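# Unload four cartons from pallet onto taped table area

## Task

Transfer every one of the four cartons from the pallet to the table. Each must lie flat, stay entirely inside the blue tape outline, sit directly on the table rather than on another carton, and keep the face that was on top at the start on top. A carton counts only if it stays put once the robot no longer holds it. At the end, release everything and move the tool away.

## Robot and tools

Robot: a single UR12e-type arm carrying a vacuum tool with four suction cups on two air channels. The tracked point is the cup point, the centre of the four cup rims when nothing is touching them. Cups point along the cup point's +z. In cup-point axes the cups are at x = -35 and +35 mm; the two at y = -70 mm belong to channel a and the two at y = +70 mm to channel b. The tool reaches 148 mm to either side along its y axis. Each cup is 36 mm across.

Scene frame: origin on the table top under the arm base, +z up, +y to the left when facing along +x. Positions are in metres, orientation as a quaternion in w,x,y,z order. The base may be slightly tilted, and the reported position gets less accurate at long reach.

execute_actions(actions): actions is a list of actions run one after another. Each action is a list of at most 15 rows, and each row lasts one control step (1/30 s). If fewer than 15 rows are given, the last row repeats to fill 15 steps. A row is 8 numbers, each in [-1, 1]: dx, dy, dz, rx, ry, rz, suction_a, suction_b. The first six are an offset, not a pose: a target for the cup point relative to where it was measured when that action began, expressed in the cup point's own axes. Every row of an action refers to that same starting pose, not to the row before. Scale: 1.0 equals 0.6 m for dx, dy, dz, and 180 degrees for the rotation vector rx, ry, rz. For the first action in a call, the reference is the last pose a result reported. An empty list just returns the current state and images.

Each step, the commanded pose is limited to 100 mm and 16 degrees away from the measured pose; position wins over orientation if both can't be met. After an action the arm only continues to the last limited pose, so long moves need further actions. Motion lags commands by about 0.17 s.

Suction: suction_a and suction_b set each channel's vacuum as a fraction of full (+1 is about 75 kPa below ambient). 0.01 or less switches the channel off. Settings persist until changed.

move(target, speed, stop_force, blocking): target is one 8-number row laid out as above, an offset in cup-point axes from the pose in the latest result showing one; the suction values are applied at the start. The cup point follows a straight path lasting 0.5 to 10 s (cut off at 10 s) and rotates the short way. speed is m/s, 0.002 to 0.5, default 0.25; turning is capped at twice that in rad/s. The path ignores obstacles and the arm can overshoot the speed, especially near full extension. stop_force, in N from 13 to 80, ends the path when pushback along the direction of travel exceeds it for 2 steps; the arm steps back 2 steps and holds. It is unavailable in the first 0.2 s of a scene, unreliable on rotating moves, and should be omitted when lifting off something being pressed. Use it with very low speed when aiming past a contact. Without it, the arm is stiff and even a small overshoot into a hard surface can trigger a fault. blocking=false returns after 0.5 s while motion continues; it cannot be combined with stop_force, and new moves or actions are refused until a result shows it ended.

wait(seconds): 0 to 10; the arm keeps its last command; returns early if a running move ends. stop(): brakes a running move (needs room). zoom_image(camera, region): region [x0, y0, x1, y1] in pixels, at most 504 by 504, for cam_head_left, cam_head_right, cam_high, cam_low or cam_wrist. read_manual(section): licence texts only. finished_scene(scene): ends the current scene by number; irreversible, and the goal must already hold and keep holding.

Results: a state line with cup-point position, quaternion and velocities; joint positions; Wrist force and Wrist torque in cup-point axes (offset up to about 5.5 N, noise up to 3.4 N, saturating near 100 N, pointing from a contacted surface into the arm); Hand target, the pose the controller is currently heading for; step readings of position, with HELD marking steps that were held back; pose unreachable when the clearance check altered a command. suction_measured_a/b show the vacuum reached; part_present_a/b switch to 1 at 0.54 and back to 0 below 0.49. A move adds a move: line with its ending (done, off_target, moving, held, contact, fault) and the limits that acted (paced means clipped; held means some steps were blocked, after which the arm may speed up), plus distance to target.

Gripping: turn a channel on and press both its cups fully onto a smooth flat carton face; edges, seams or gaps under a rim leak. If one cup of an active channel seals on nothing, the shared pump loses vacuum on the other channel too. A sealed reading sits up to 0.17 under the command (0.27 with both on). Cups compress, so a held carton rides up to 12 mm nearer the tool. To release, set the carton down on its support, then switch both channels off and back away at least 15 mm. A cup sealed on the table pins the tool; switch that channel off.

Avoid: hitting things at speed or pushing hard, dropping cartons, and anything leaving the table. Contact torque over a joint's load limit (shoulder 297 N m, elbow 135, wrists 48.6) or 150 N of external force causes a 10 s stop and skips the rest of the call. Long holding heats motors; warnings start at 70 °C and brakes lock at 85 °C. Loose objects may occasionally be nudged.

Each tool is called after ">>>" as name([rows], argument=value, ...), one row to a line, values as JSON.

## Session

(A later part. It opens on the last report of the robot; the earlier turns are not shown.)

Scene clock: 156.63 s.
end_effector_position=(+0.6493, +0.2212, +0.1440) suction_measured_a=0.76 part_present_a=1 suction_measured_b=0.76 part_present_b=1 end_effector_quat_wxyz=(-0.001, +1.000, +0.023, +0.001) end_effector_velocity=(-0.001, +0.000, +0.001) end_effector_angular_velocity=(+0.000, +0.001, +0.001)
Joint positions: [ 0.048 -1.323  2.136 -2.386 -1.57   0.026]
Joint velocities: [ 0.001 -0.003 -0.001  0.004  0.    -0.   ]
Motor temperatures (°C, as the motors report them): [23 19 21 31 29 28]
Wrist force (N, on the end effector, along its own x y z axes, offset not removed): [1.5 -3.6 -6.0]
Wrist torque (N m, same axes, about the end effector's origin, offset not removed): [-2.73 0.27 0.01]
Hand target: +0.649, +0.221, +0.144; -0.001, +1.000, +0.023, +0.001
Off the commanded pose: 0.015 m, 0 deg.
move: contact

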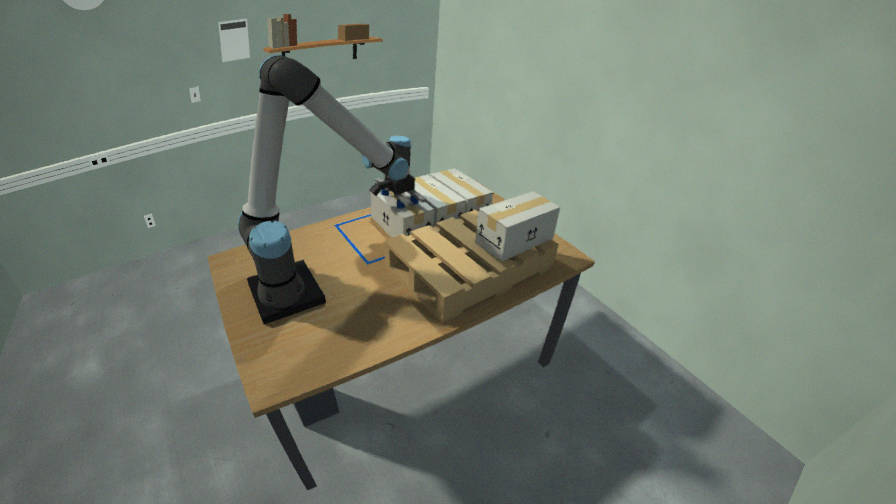

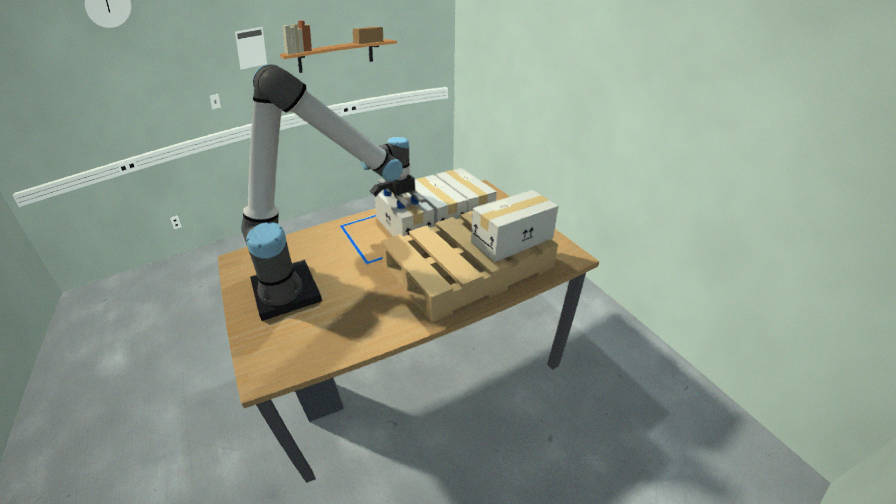

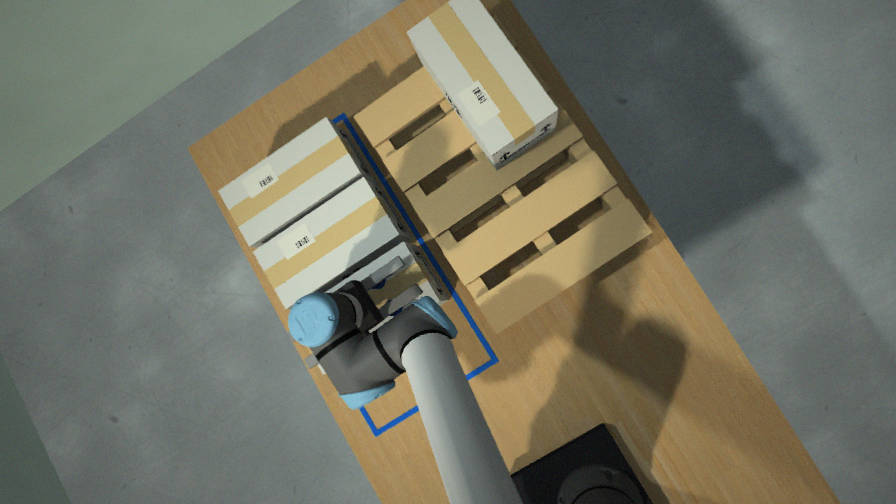

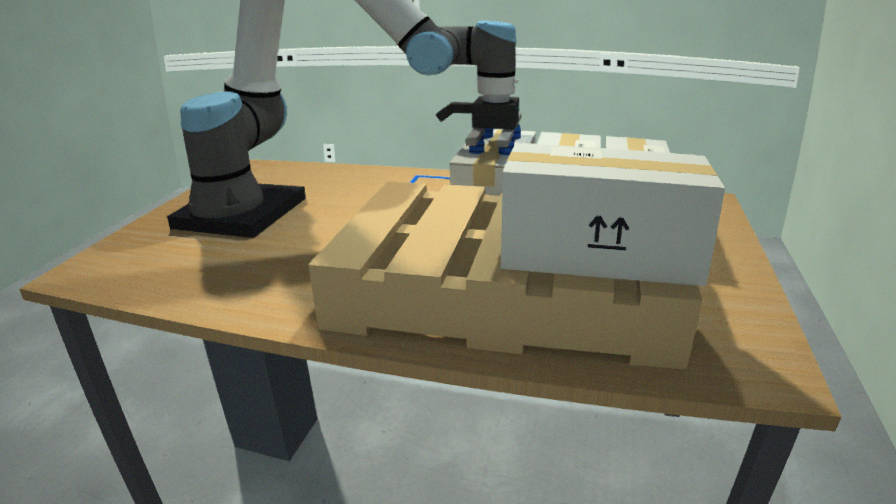

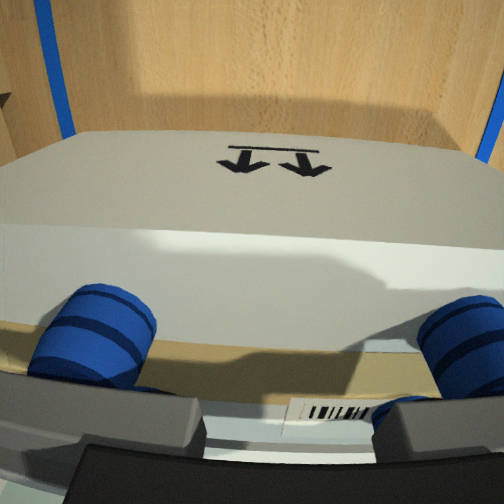

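>>> execute_actions([
  [[0,0,-0.005,0,0,0,0,0]],
  [[0,0,-0.1,0,0,0,0,0]],
])

>>> move(target=[0.402,0.841,-0.24,0,0,-0.508,0,0], speed=0.5)

Scene clock: 162.33 s.
end_effector_position=(+0.6494, +0.2213, +0.2049) suction_measured_a=0.01 part_present_a=0 suction_measured_b=0.01 part_present_b=0 end_effector_quat_wxyz=(-0.001, +1.000, +0.023, +0.001) end_effector_velocity=(-0.001, +0.000, +0.017) end_effector_angular_velocity=(-0.000, +0.004, +0.000)
Joint positions: [ 0.049 -1.402  2.094 -2.265 -1.57   0.026]
Joint velocities: [ 0.    -0.021 -0.015  0.039  0.    -0.   ]
Motor temperatures (°C, as the motors report them): [23 19 21 31 29 28]
Wrist force (N, on the end effector, along its own x y z axes, offset not removed): [1.9 0.6 1.0]
Wrist torque (N m, same axes, about the end effector's origin, offset not removed): [0.09 -0.45 0.01]
Hand target: +0.649, +0.221, +0.207; -0.001, +1.000, +0.023, +0.001
Off the commanded pose: 0.002 m, 0 deg.
Step readings (end_effector_position; steps 1 to 15: 1st action; 16 to 30: 2nd action):
0: (+0.6494, +0.2212, +0.1443)
1: (+0.6494, +0.2212, +0.1444)
2: (+0.6494, +0.2212, +0.1447)
4: (+0.6497, +0.2212, +0.1459)
8: (+0.6495, +0.2212, +0.1468)
15: (+0.6494, +0.2212, +0.1470)
16: (+0.6494, +0.2212, +0.1472)
17: (+0.6505, +0.2213, +0.1516)
19: (+0.6514, +0.2215, +0.1712)
23: (+0.6502, +0.2215, +0.1940)
30: end_effector_position above

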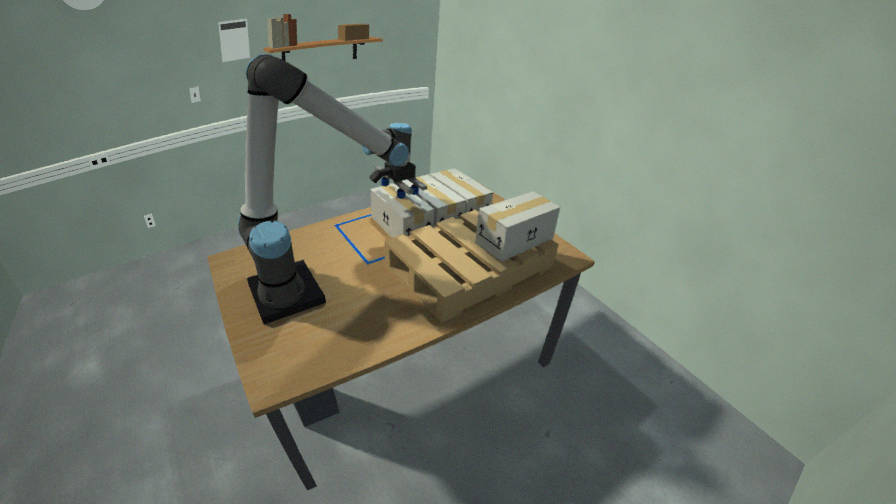

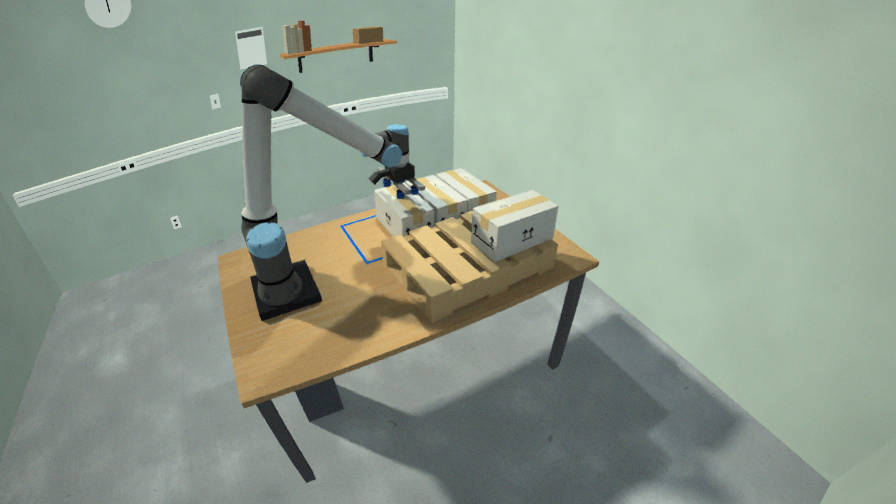

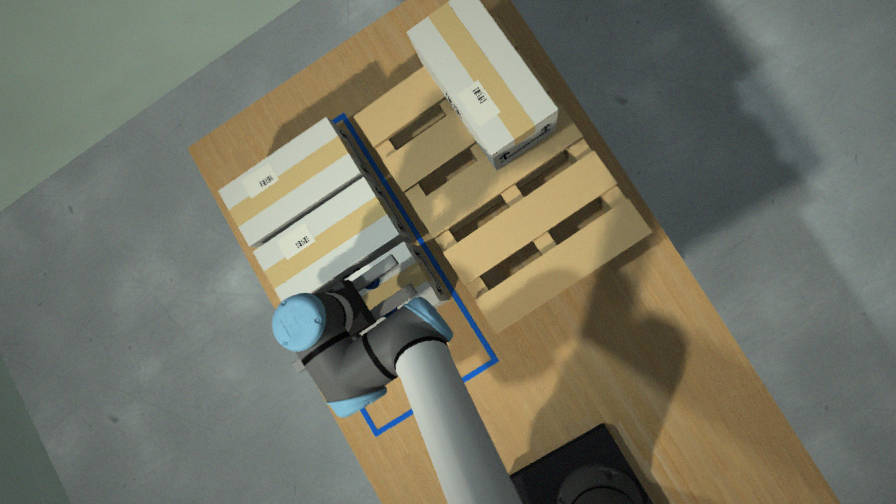

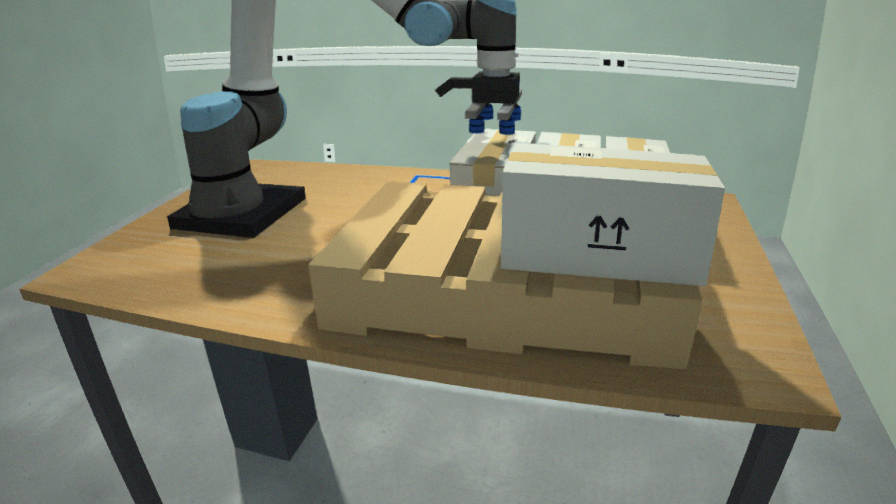

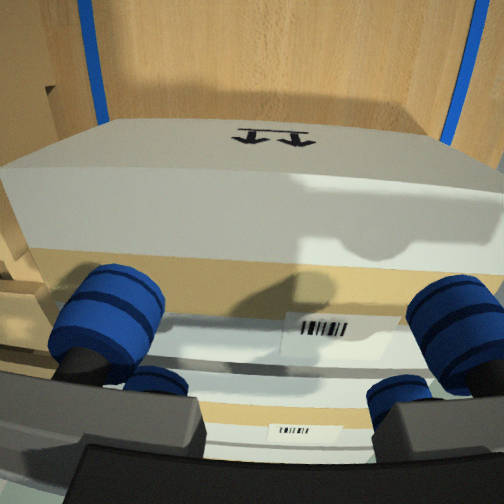

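Scene clock: 164.73 s.
end_effector_position=(+0.9129, -0.2715, +0.3489) suction_measured_a=0.01 part_present_a=0 suction_measured_b=0.01 part_present_b=0 end_effector_quat_wxyz=(+0.001, +0.682, +0.731, +0.001) end_effector_velocity=(+0.002, -0.004, +0.001) end_effector_angular_velocity=(+0.002, +0.002, +0.007)
Joint positions: [-0.496 -1.116  1.412 -1.869 -1.57  -2.113]
Joint velocities: [-0.003  0.004 -0.009  0.007  0.    -0.01 ]
Motor temperatures (°C, as the motors report them): [23 19 21 31 29 28]
Wrist force (N, on the end effector, along its own x y z axes, offset not removed): [-0.4 2.6 -0.8]
Wrist torque (N m, same axes, about the end effector's origin, offset not removed): [0.26 -0.04 0.12]
Hand target: +0.913, -0.272, +0.349; +0.001, +0.682, +0.732, +0.001
Off the commanded pose: 0.000 m, 0 deg.
move: done

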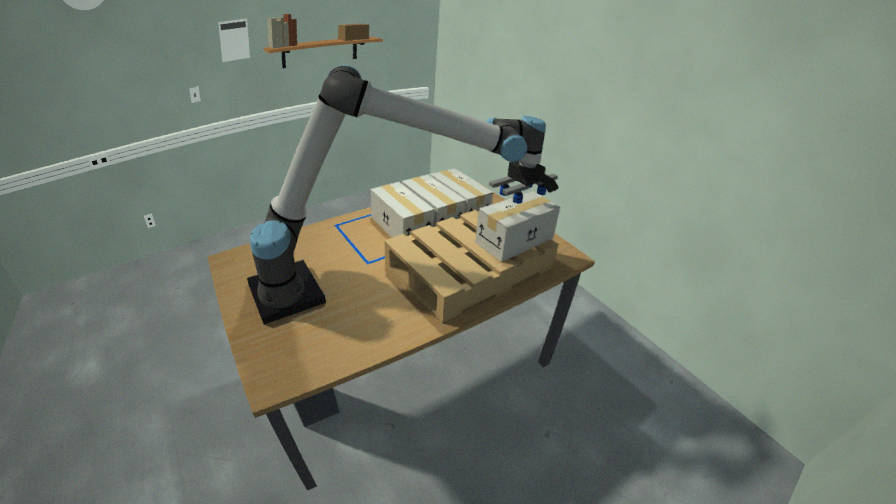

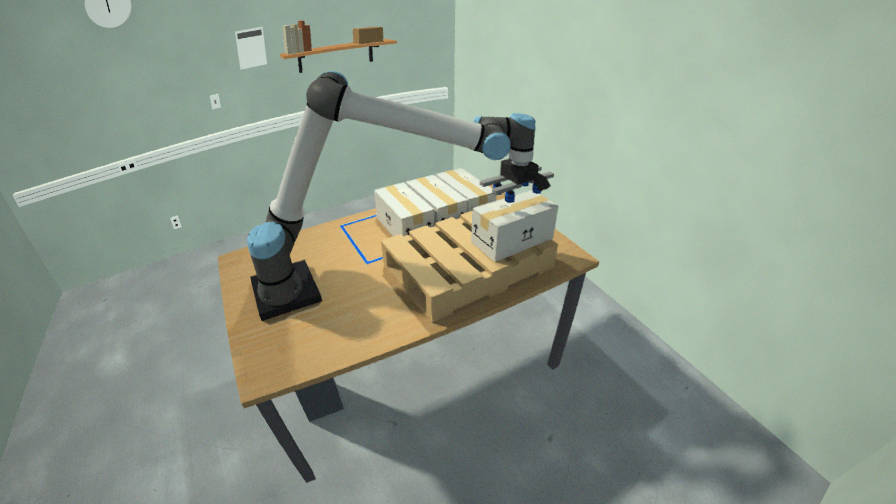

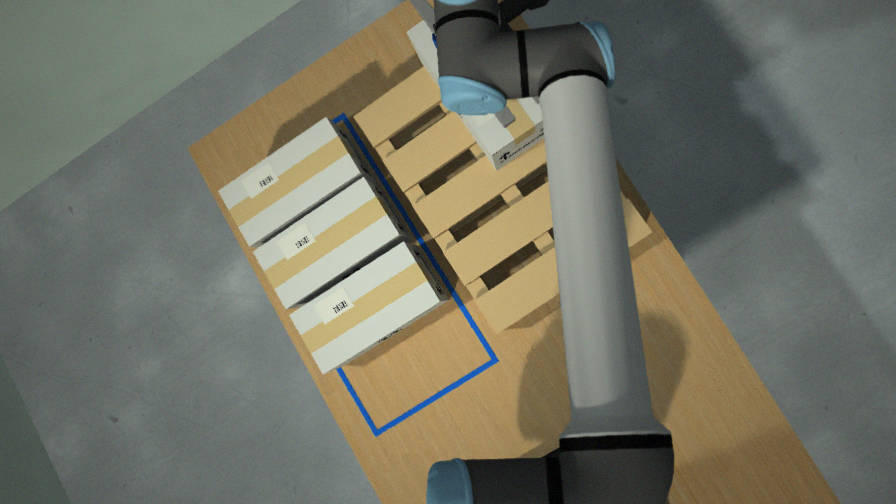

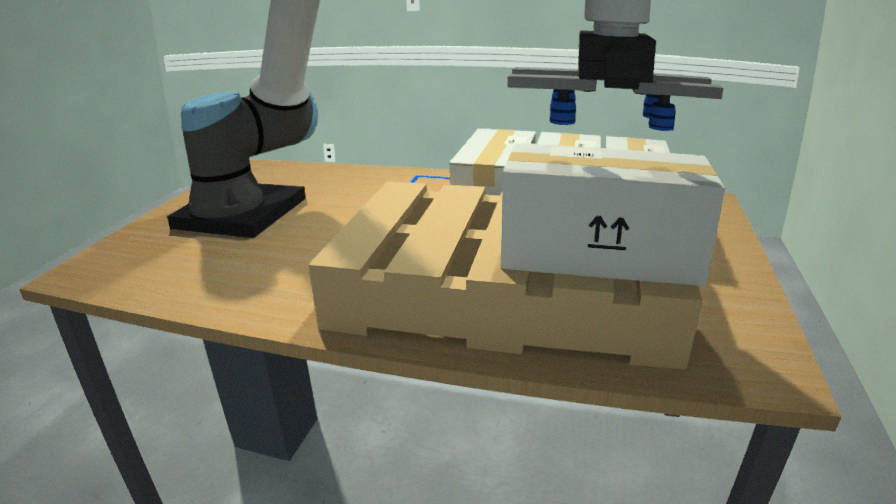

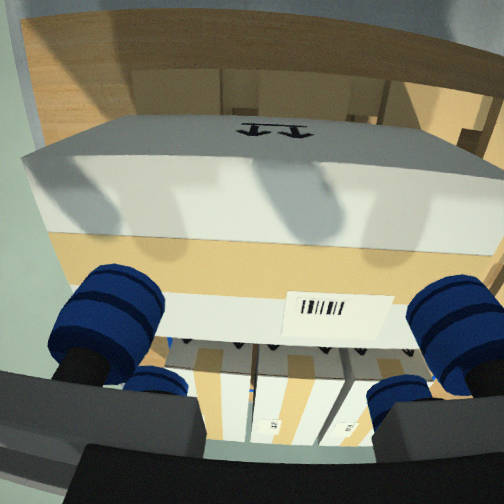

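>>> move(target=[-0.004,-0.002,0.1215,0,0,0,0,0], speed=0.09)

>>> execute_actions([
  [[0,0,0,0,0,0,1,1]],
  [[0,0,-0.01,0,0,0,1,1]],
])

Scene clock: 170.00 s.
end_effector_position=(+0.9120, -0.2739, +0.2764) suction_measured_a=0.01 part_present_a=0 suction_measured_b=0.01 part_present_b=0 end_effector_quat_wxyz=(+0.001, +0.682, +0.731, +0.001) end_effector_velocity=(-0.000, -0.000, -0.003) end_effector_angular_velocity=(+0.000, -0.000, -0.000)
Joint positions: [-0.499 -1.075  1.485 -1.983 -1.57  -2.116]
Joint velocities: [-0.001  0.002  0.002 -0.004  0.    -0.   ]
Motor temperatures (°C, as the motors report them): [23 19 21 31 29 28]
Wrist force (N, on the end effector, along its own x y z axes, offset not removed): [3.2 -3.0 -24.7]
Wrist torque (N m, same axes, about the end effector's origin, offset not removed): [-0.27 -0.23 0.08]
Hand target: +0.912, -0.274, +0.276; +0.001, +0.682, +0.731, +0.001
Off the commanded pose: 0.000 m, 0 deg.
move: done

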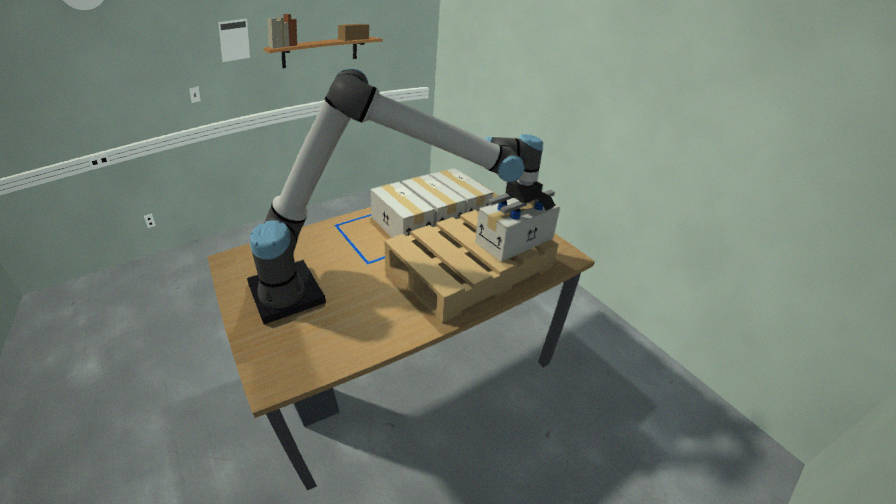

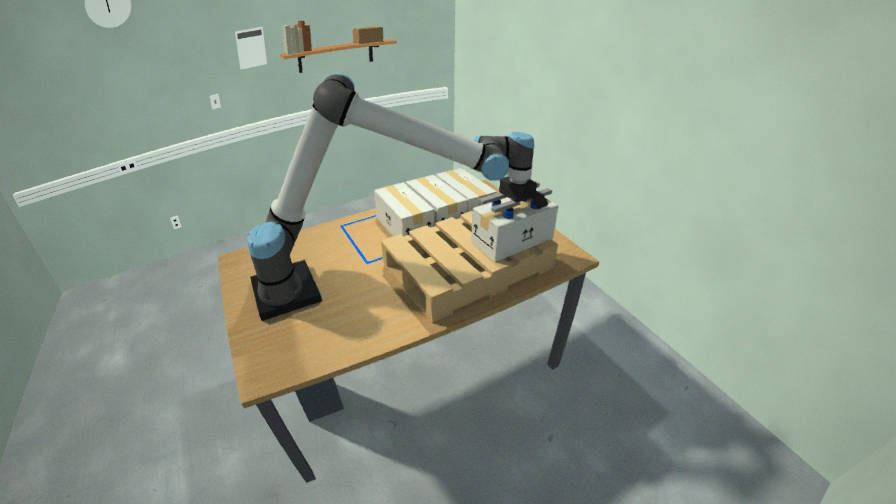

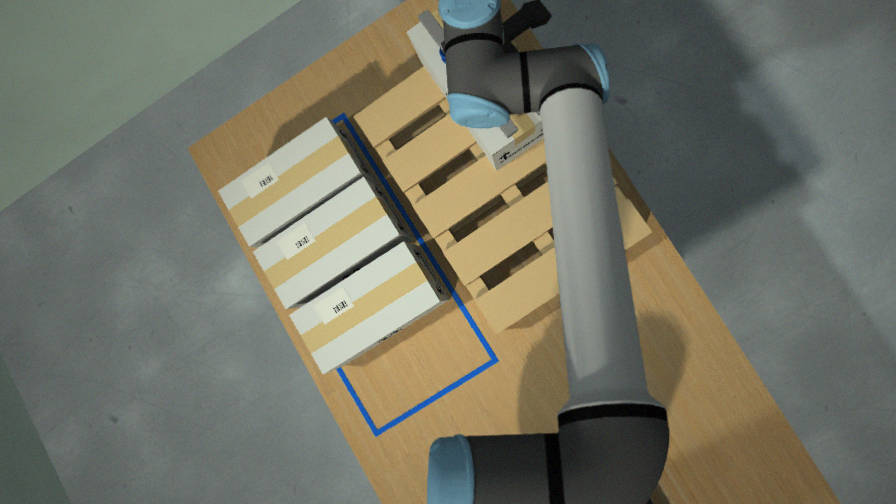

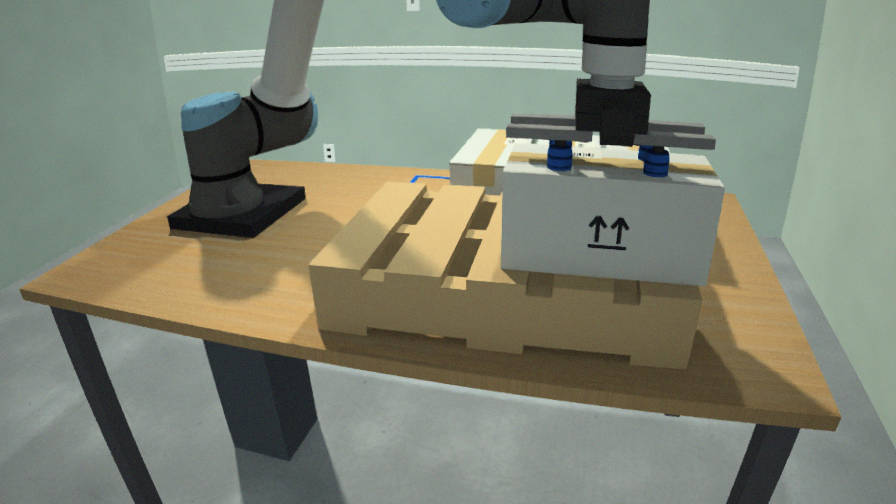

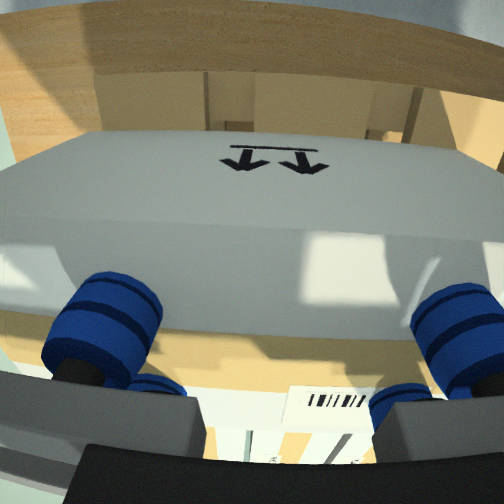

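Scene clock: 171.00 s.
end_effector_position=(+0.9120, -0.2739, +0.2819) suction_measured_a=0.73 part_present_a=1 suction_measured_b=0.73 part_present_b=1 end_effector_quat_wxyz=(+0.001, +0.682, +0.731, +0.001) end_effector_velocity=(+0.000, +0.001, +0.002) end_effector_angular_velocity=(-0.000, -0.001, +0.001)
Joint positions: [-0.499 -1.079  1.48  -1.974 -1.57  -2.116]
Joint velocities: [ 0.001 -0.002 -0.001  0.002 -0.    -0.   ]
Motor temperatures (°C, as the motors report them): [23 19 21 31 29 28]
Wrist force (N, on the end effector, along its own x y z axes, offset not removed): [1.1 -2.4 20.0]
Wrist torque (N m, same axes, about the end effector's origin, offset not removed): [-0.54 -0.32 0.10]
Hand target: +0.912, -0.274, +0.282; +0.001, +0.682, +0.731, +0.001
Off the commanded pose: 0.000 m, 0 deg.
Step readings (end_effector_position; steps 1 to 15: 1st action; 16 to 30: 2nd action):
0: (+0.9120, -0.2739, +0.2764)
1: (+0.9120, -0.2739, +0.2763)
2: (+0.9120, -0.2739, +0.2762)
4: (+0.9120, -0.2739, +0.2761)
8: (+0.9119, -0.2738, +0.2759)
15: (+0.9120, -0.2739, +0.2761)
16: (+0.9120, -0.2739, +0.2762)
17: (+0.9120, -0.2739, +0.2769)
19: (+0.9120, -0.2739, +0.2790)
23: (+0.9120, -0.2739, +0.2810)
30: end_effector_position above

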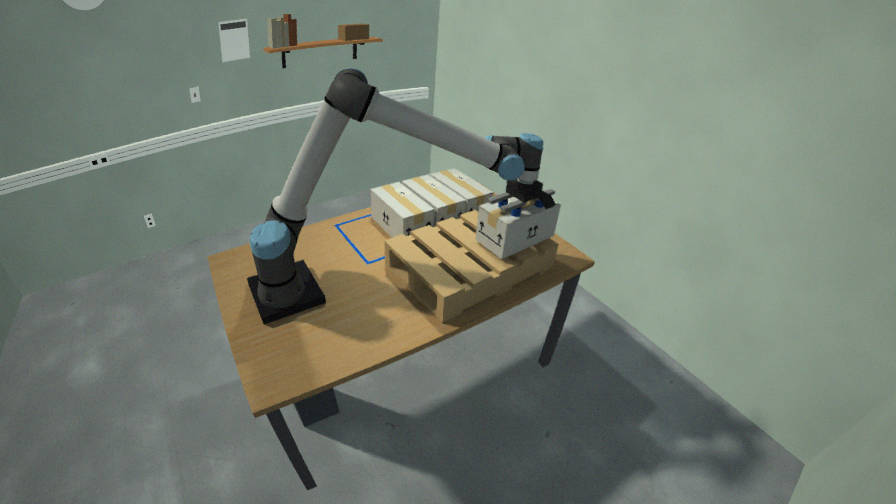

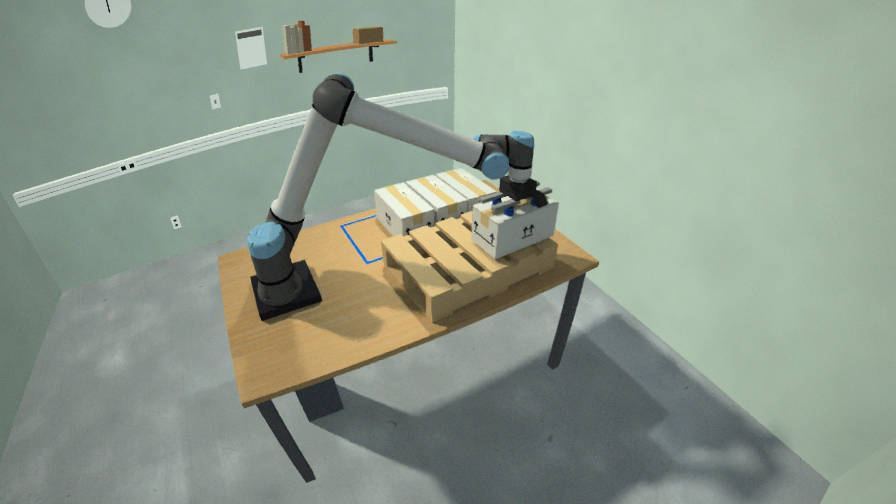

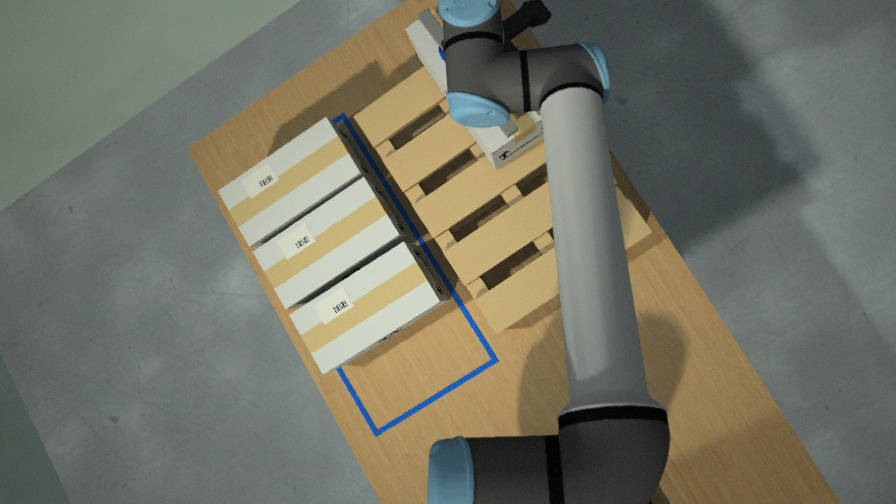

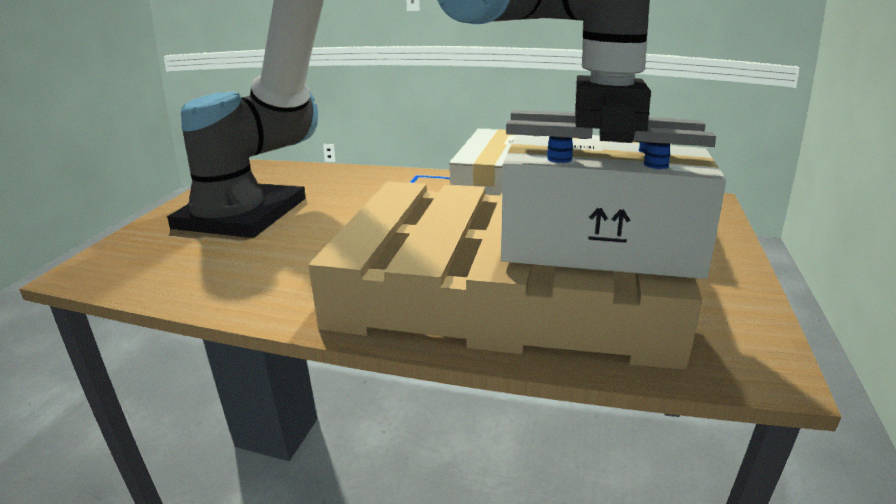

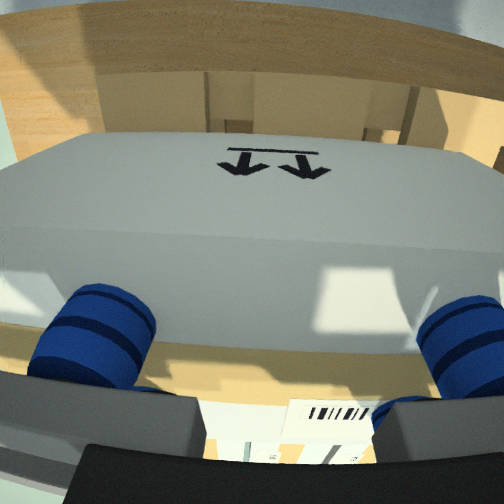

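>>> move(target=[0.869,-0.664,-0.17,0,0,0.508,1,1], speed=0.4)

>>> move(target=[0,0,0.39,0,0,0,1,1], speed=0.25)

Scene clock: 178.77 s.
end_effector_position=(+0.4783, +0.2180, +0.3830) suction_measured_a=0.76 part_present_a=1 suction_measured_b=0.76 part_present_b=1 end_effector_quat_wxyz=(-0.001, +1.000, +0.023, +0.002) end_effector_velocity=(-0.001, +0.003, +0.001) end_effector_angular_velocity=(-0.002, +0.001, -0.009)
Joint positions: [ 0.067 -1.852  2.155 -1.877 -1.57   0.045]
Joint velocities: [ 0.006 -0.    -0.001  0.002 -0.002  0.015]
Motor temperatures (°C, as the motors report them): [23 19 21 31 29 28]
Wrist force (N, on the end effector, along its own x y z axes, offset not removed): [2.4 -0.6 20.9]
Wrist torque (N m, same axes, about the end effector's origin, offset not removed): [-0.39 -0.50 0.12]
Hand target: +0.478, +0.218, +0.383; -0.001, +1.000, +0.022, +0.002
Off the commanded pose: 0.001 m, 0 deg.
move: done

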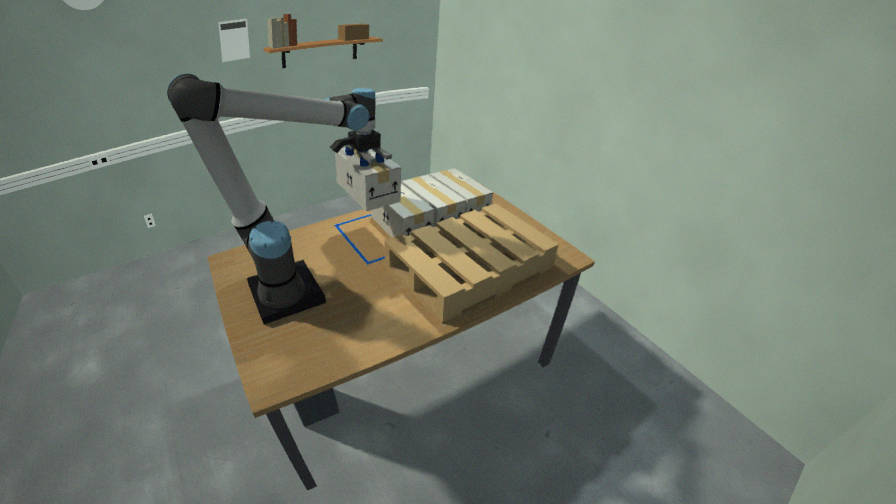

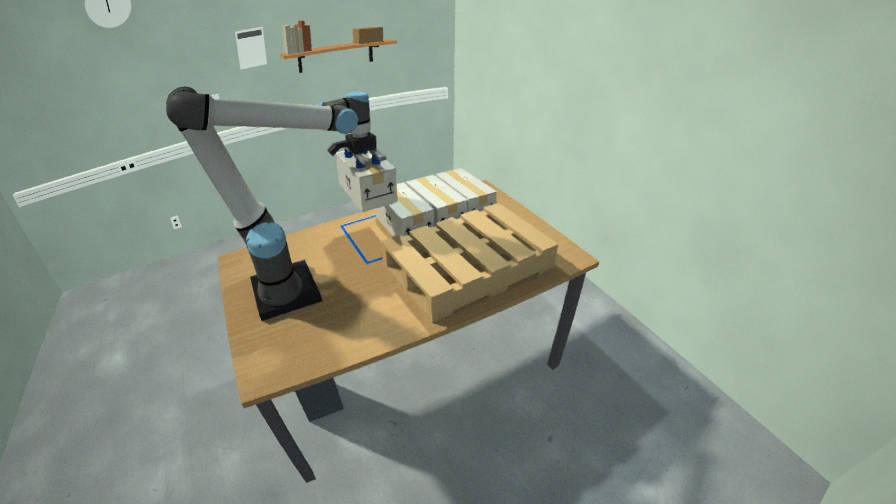

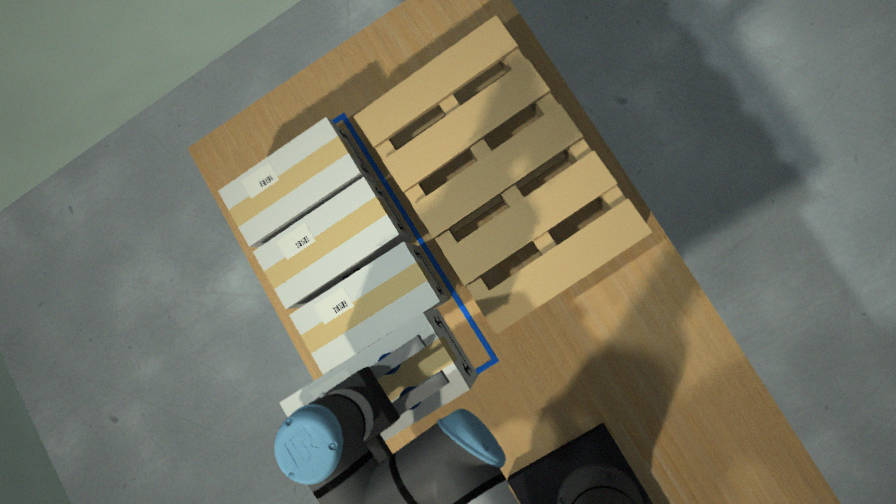

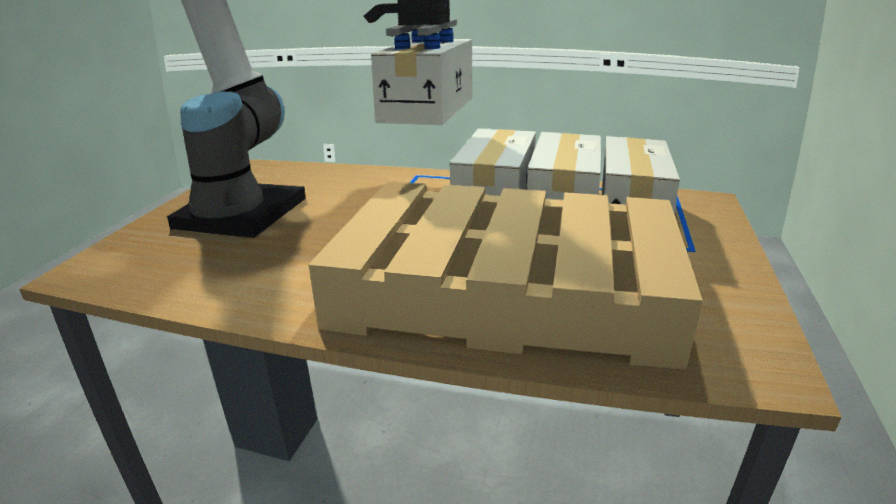

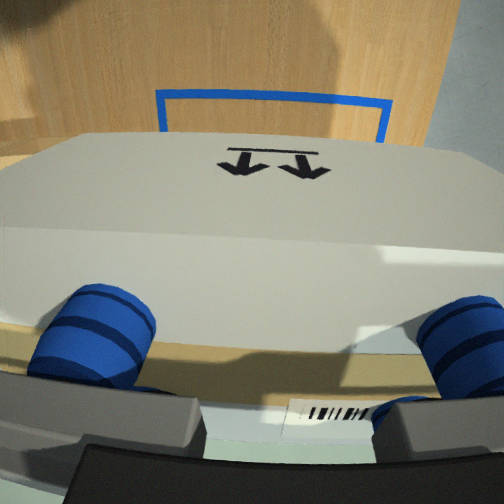

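Scene clock: 180.43 s.
end_effector_position=(+0.4786, +0.2183, +0.1496) suction_measured_a=0.76 part_present_a=1 suction_measured_b=0.76 part_present_b=1 end_effector_quat_wxyz=(-0.001, +1.000, +0.023, +0.001) end_effector_velocity=(+0.001, +0.001, -0.003) end_effector_angular_velocity=(-0.001, -0.001, +0.001)
Joint positions: [ 0.067 -1.575  2.422 -2.421 -1.57   0.045]
Joint velocities: [ 0.001  0.006  0.001 -0.009 -0.001  0.   ]
Motor temperatures (°C, as the motors report them): [23 19 21 31 29 28]
Wrist force (N, on the end effector, along its own x y z axes, offset not removed): [1.6 -1.7 21.1]
Wrist torque (N m, same axes, about the end effector's origin, offset not removed): [-0.45 -0.34 0.01]
Hand target: +0.479, +0.218, +0.149; -0.001, +1.000, +0.023, +0.002
Off the commanded pose: 0.001 m, 0 deg.
move: done

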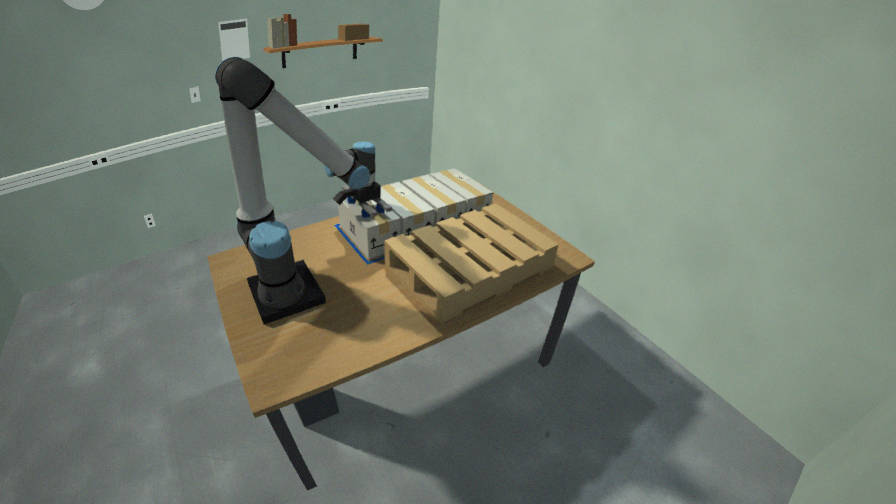

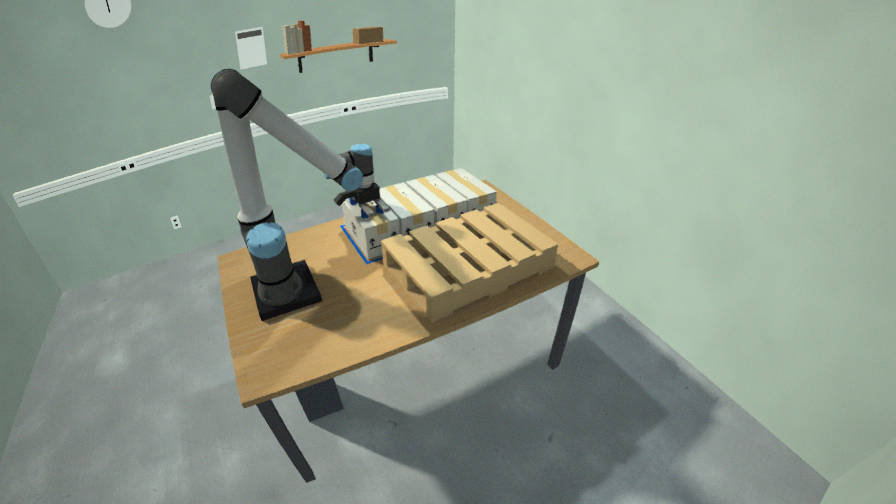

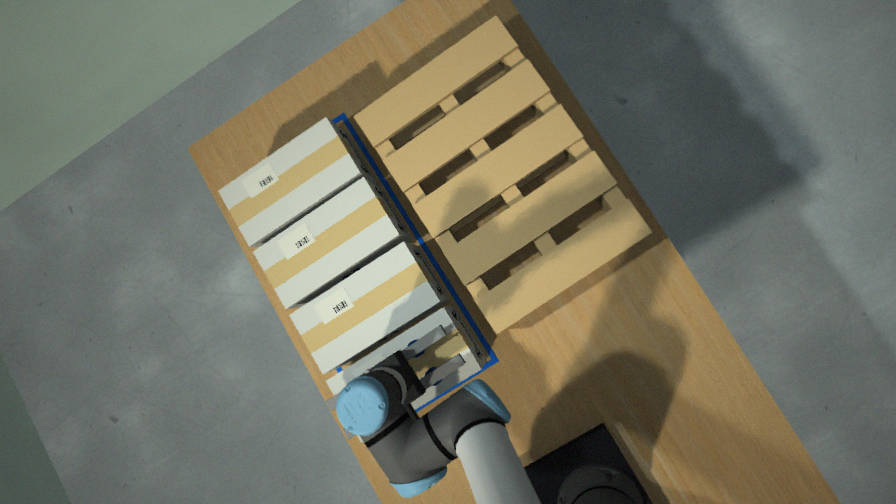

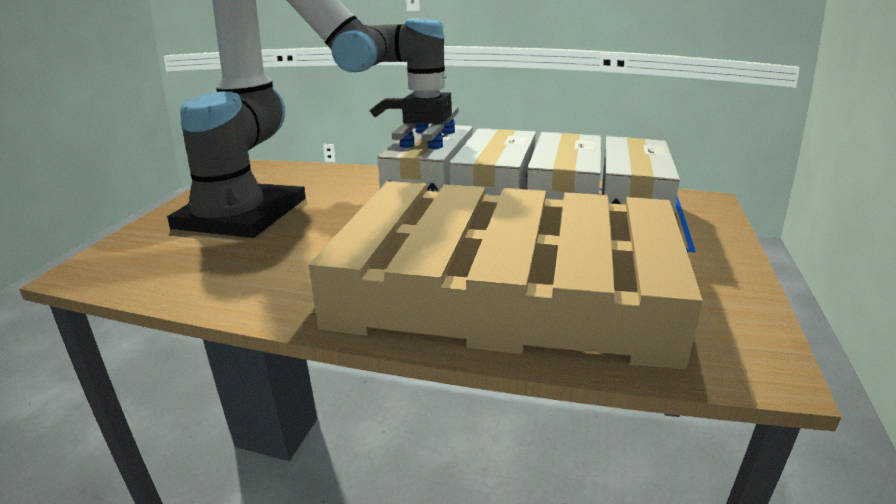

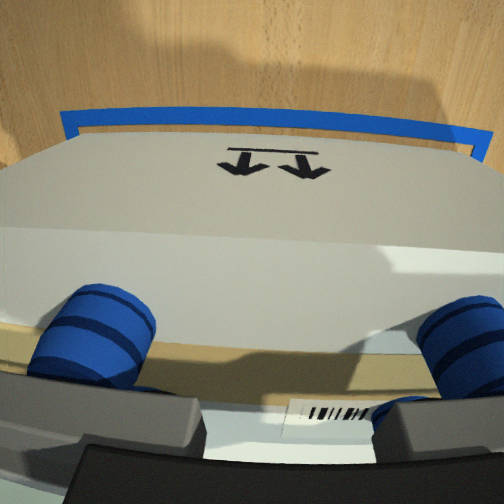

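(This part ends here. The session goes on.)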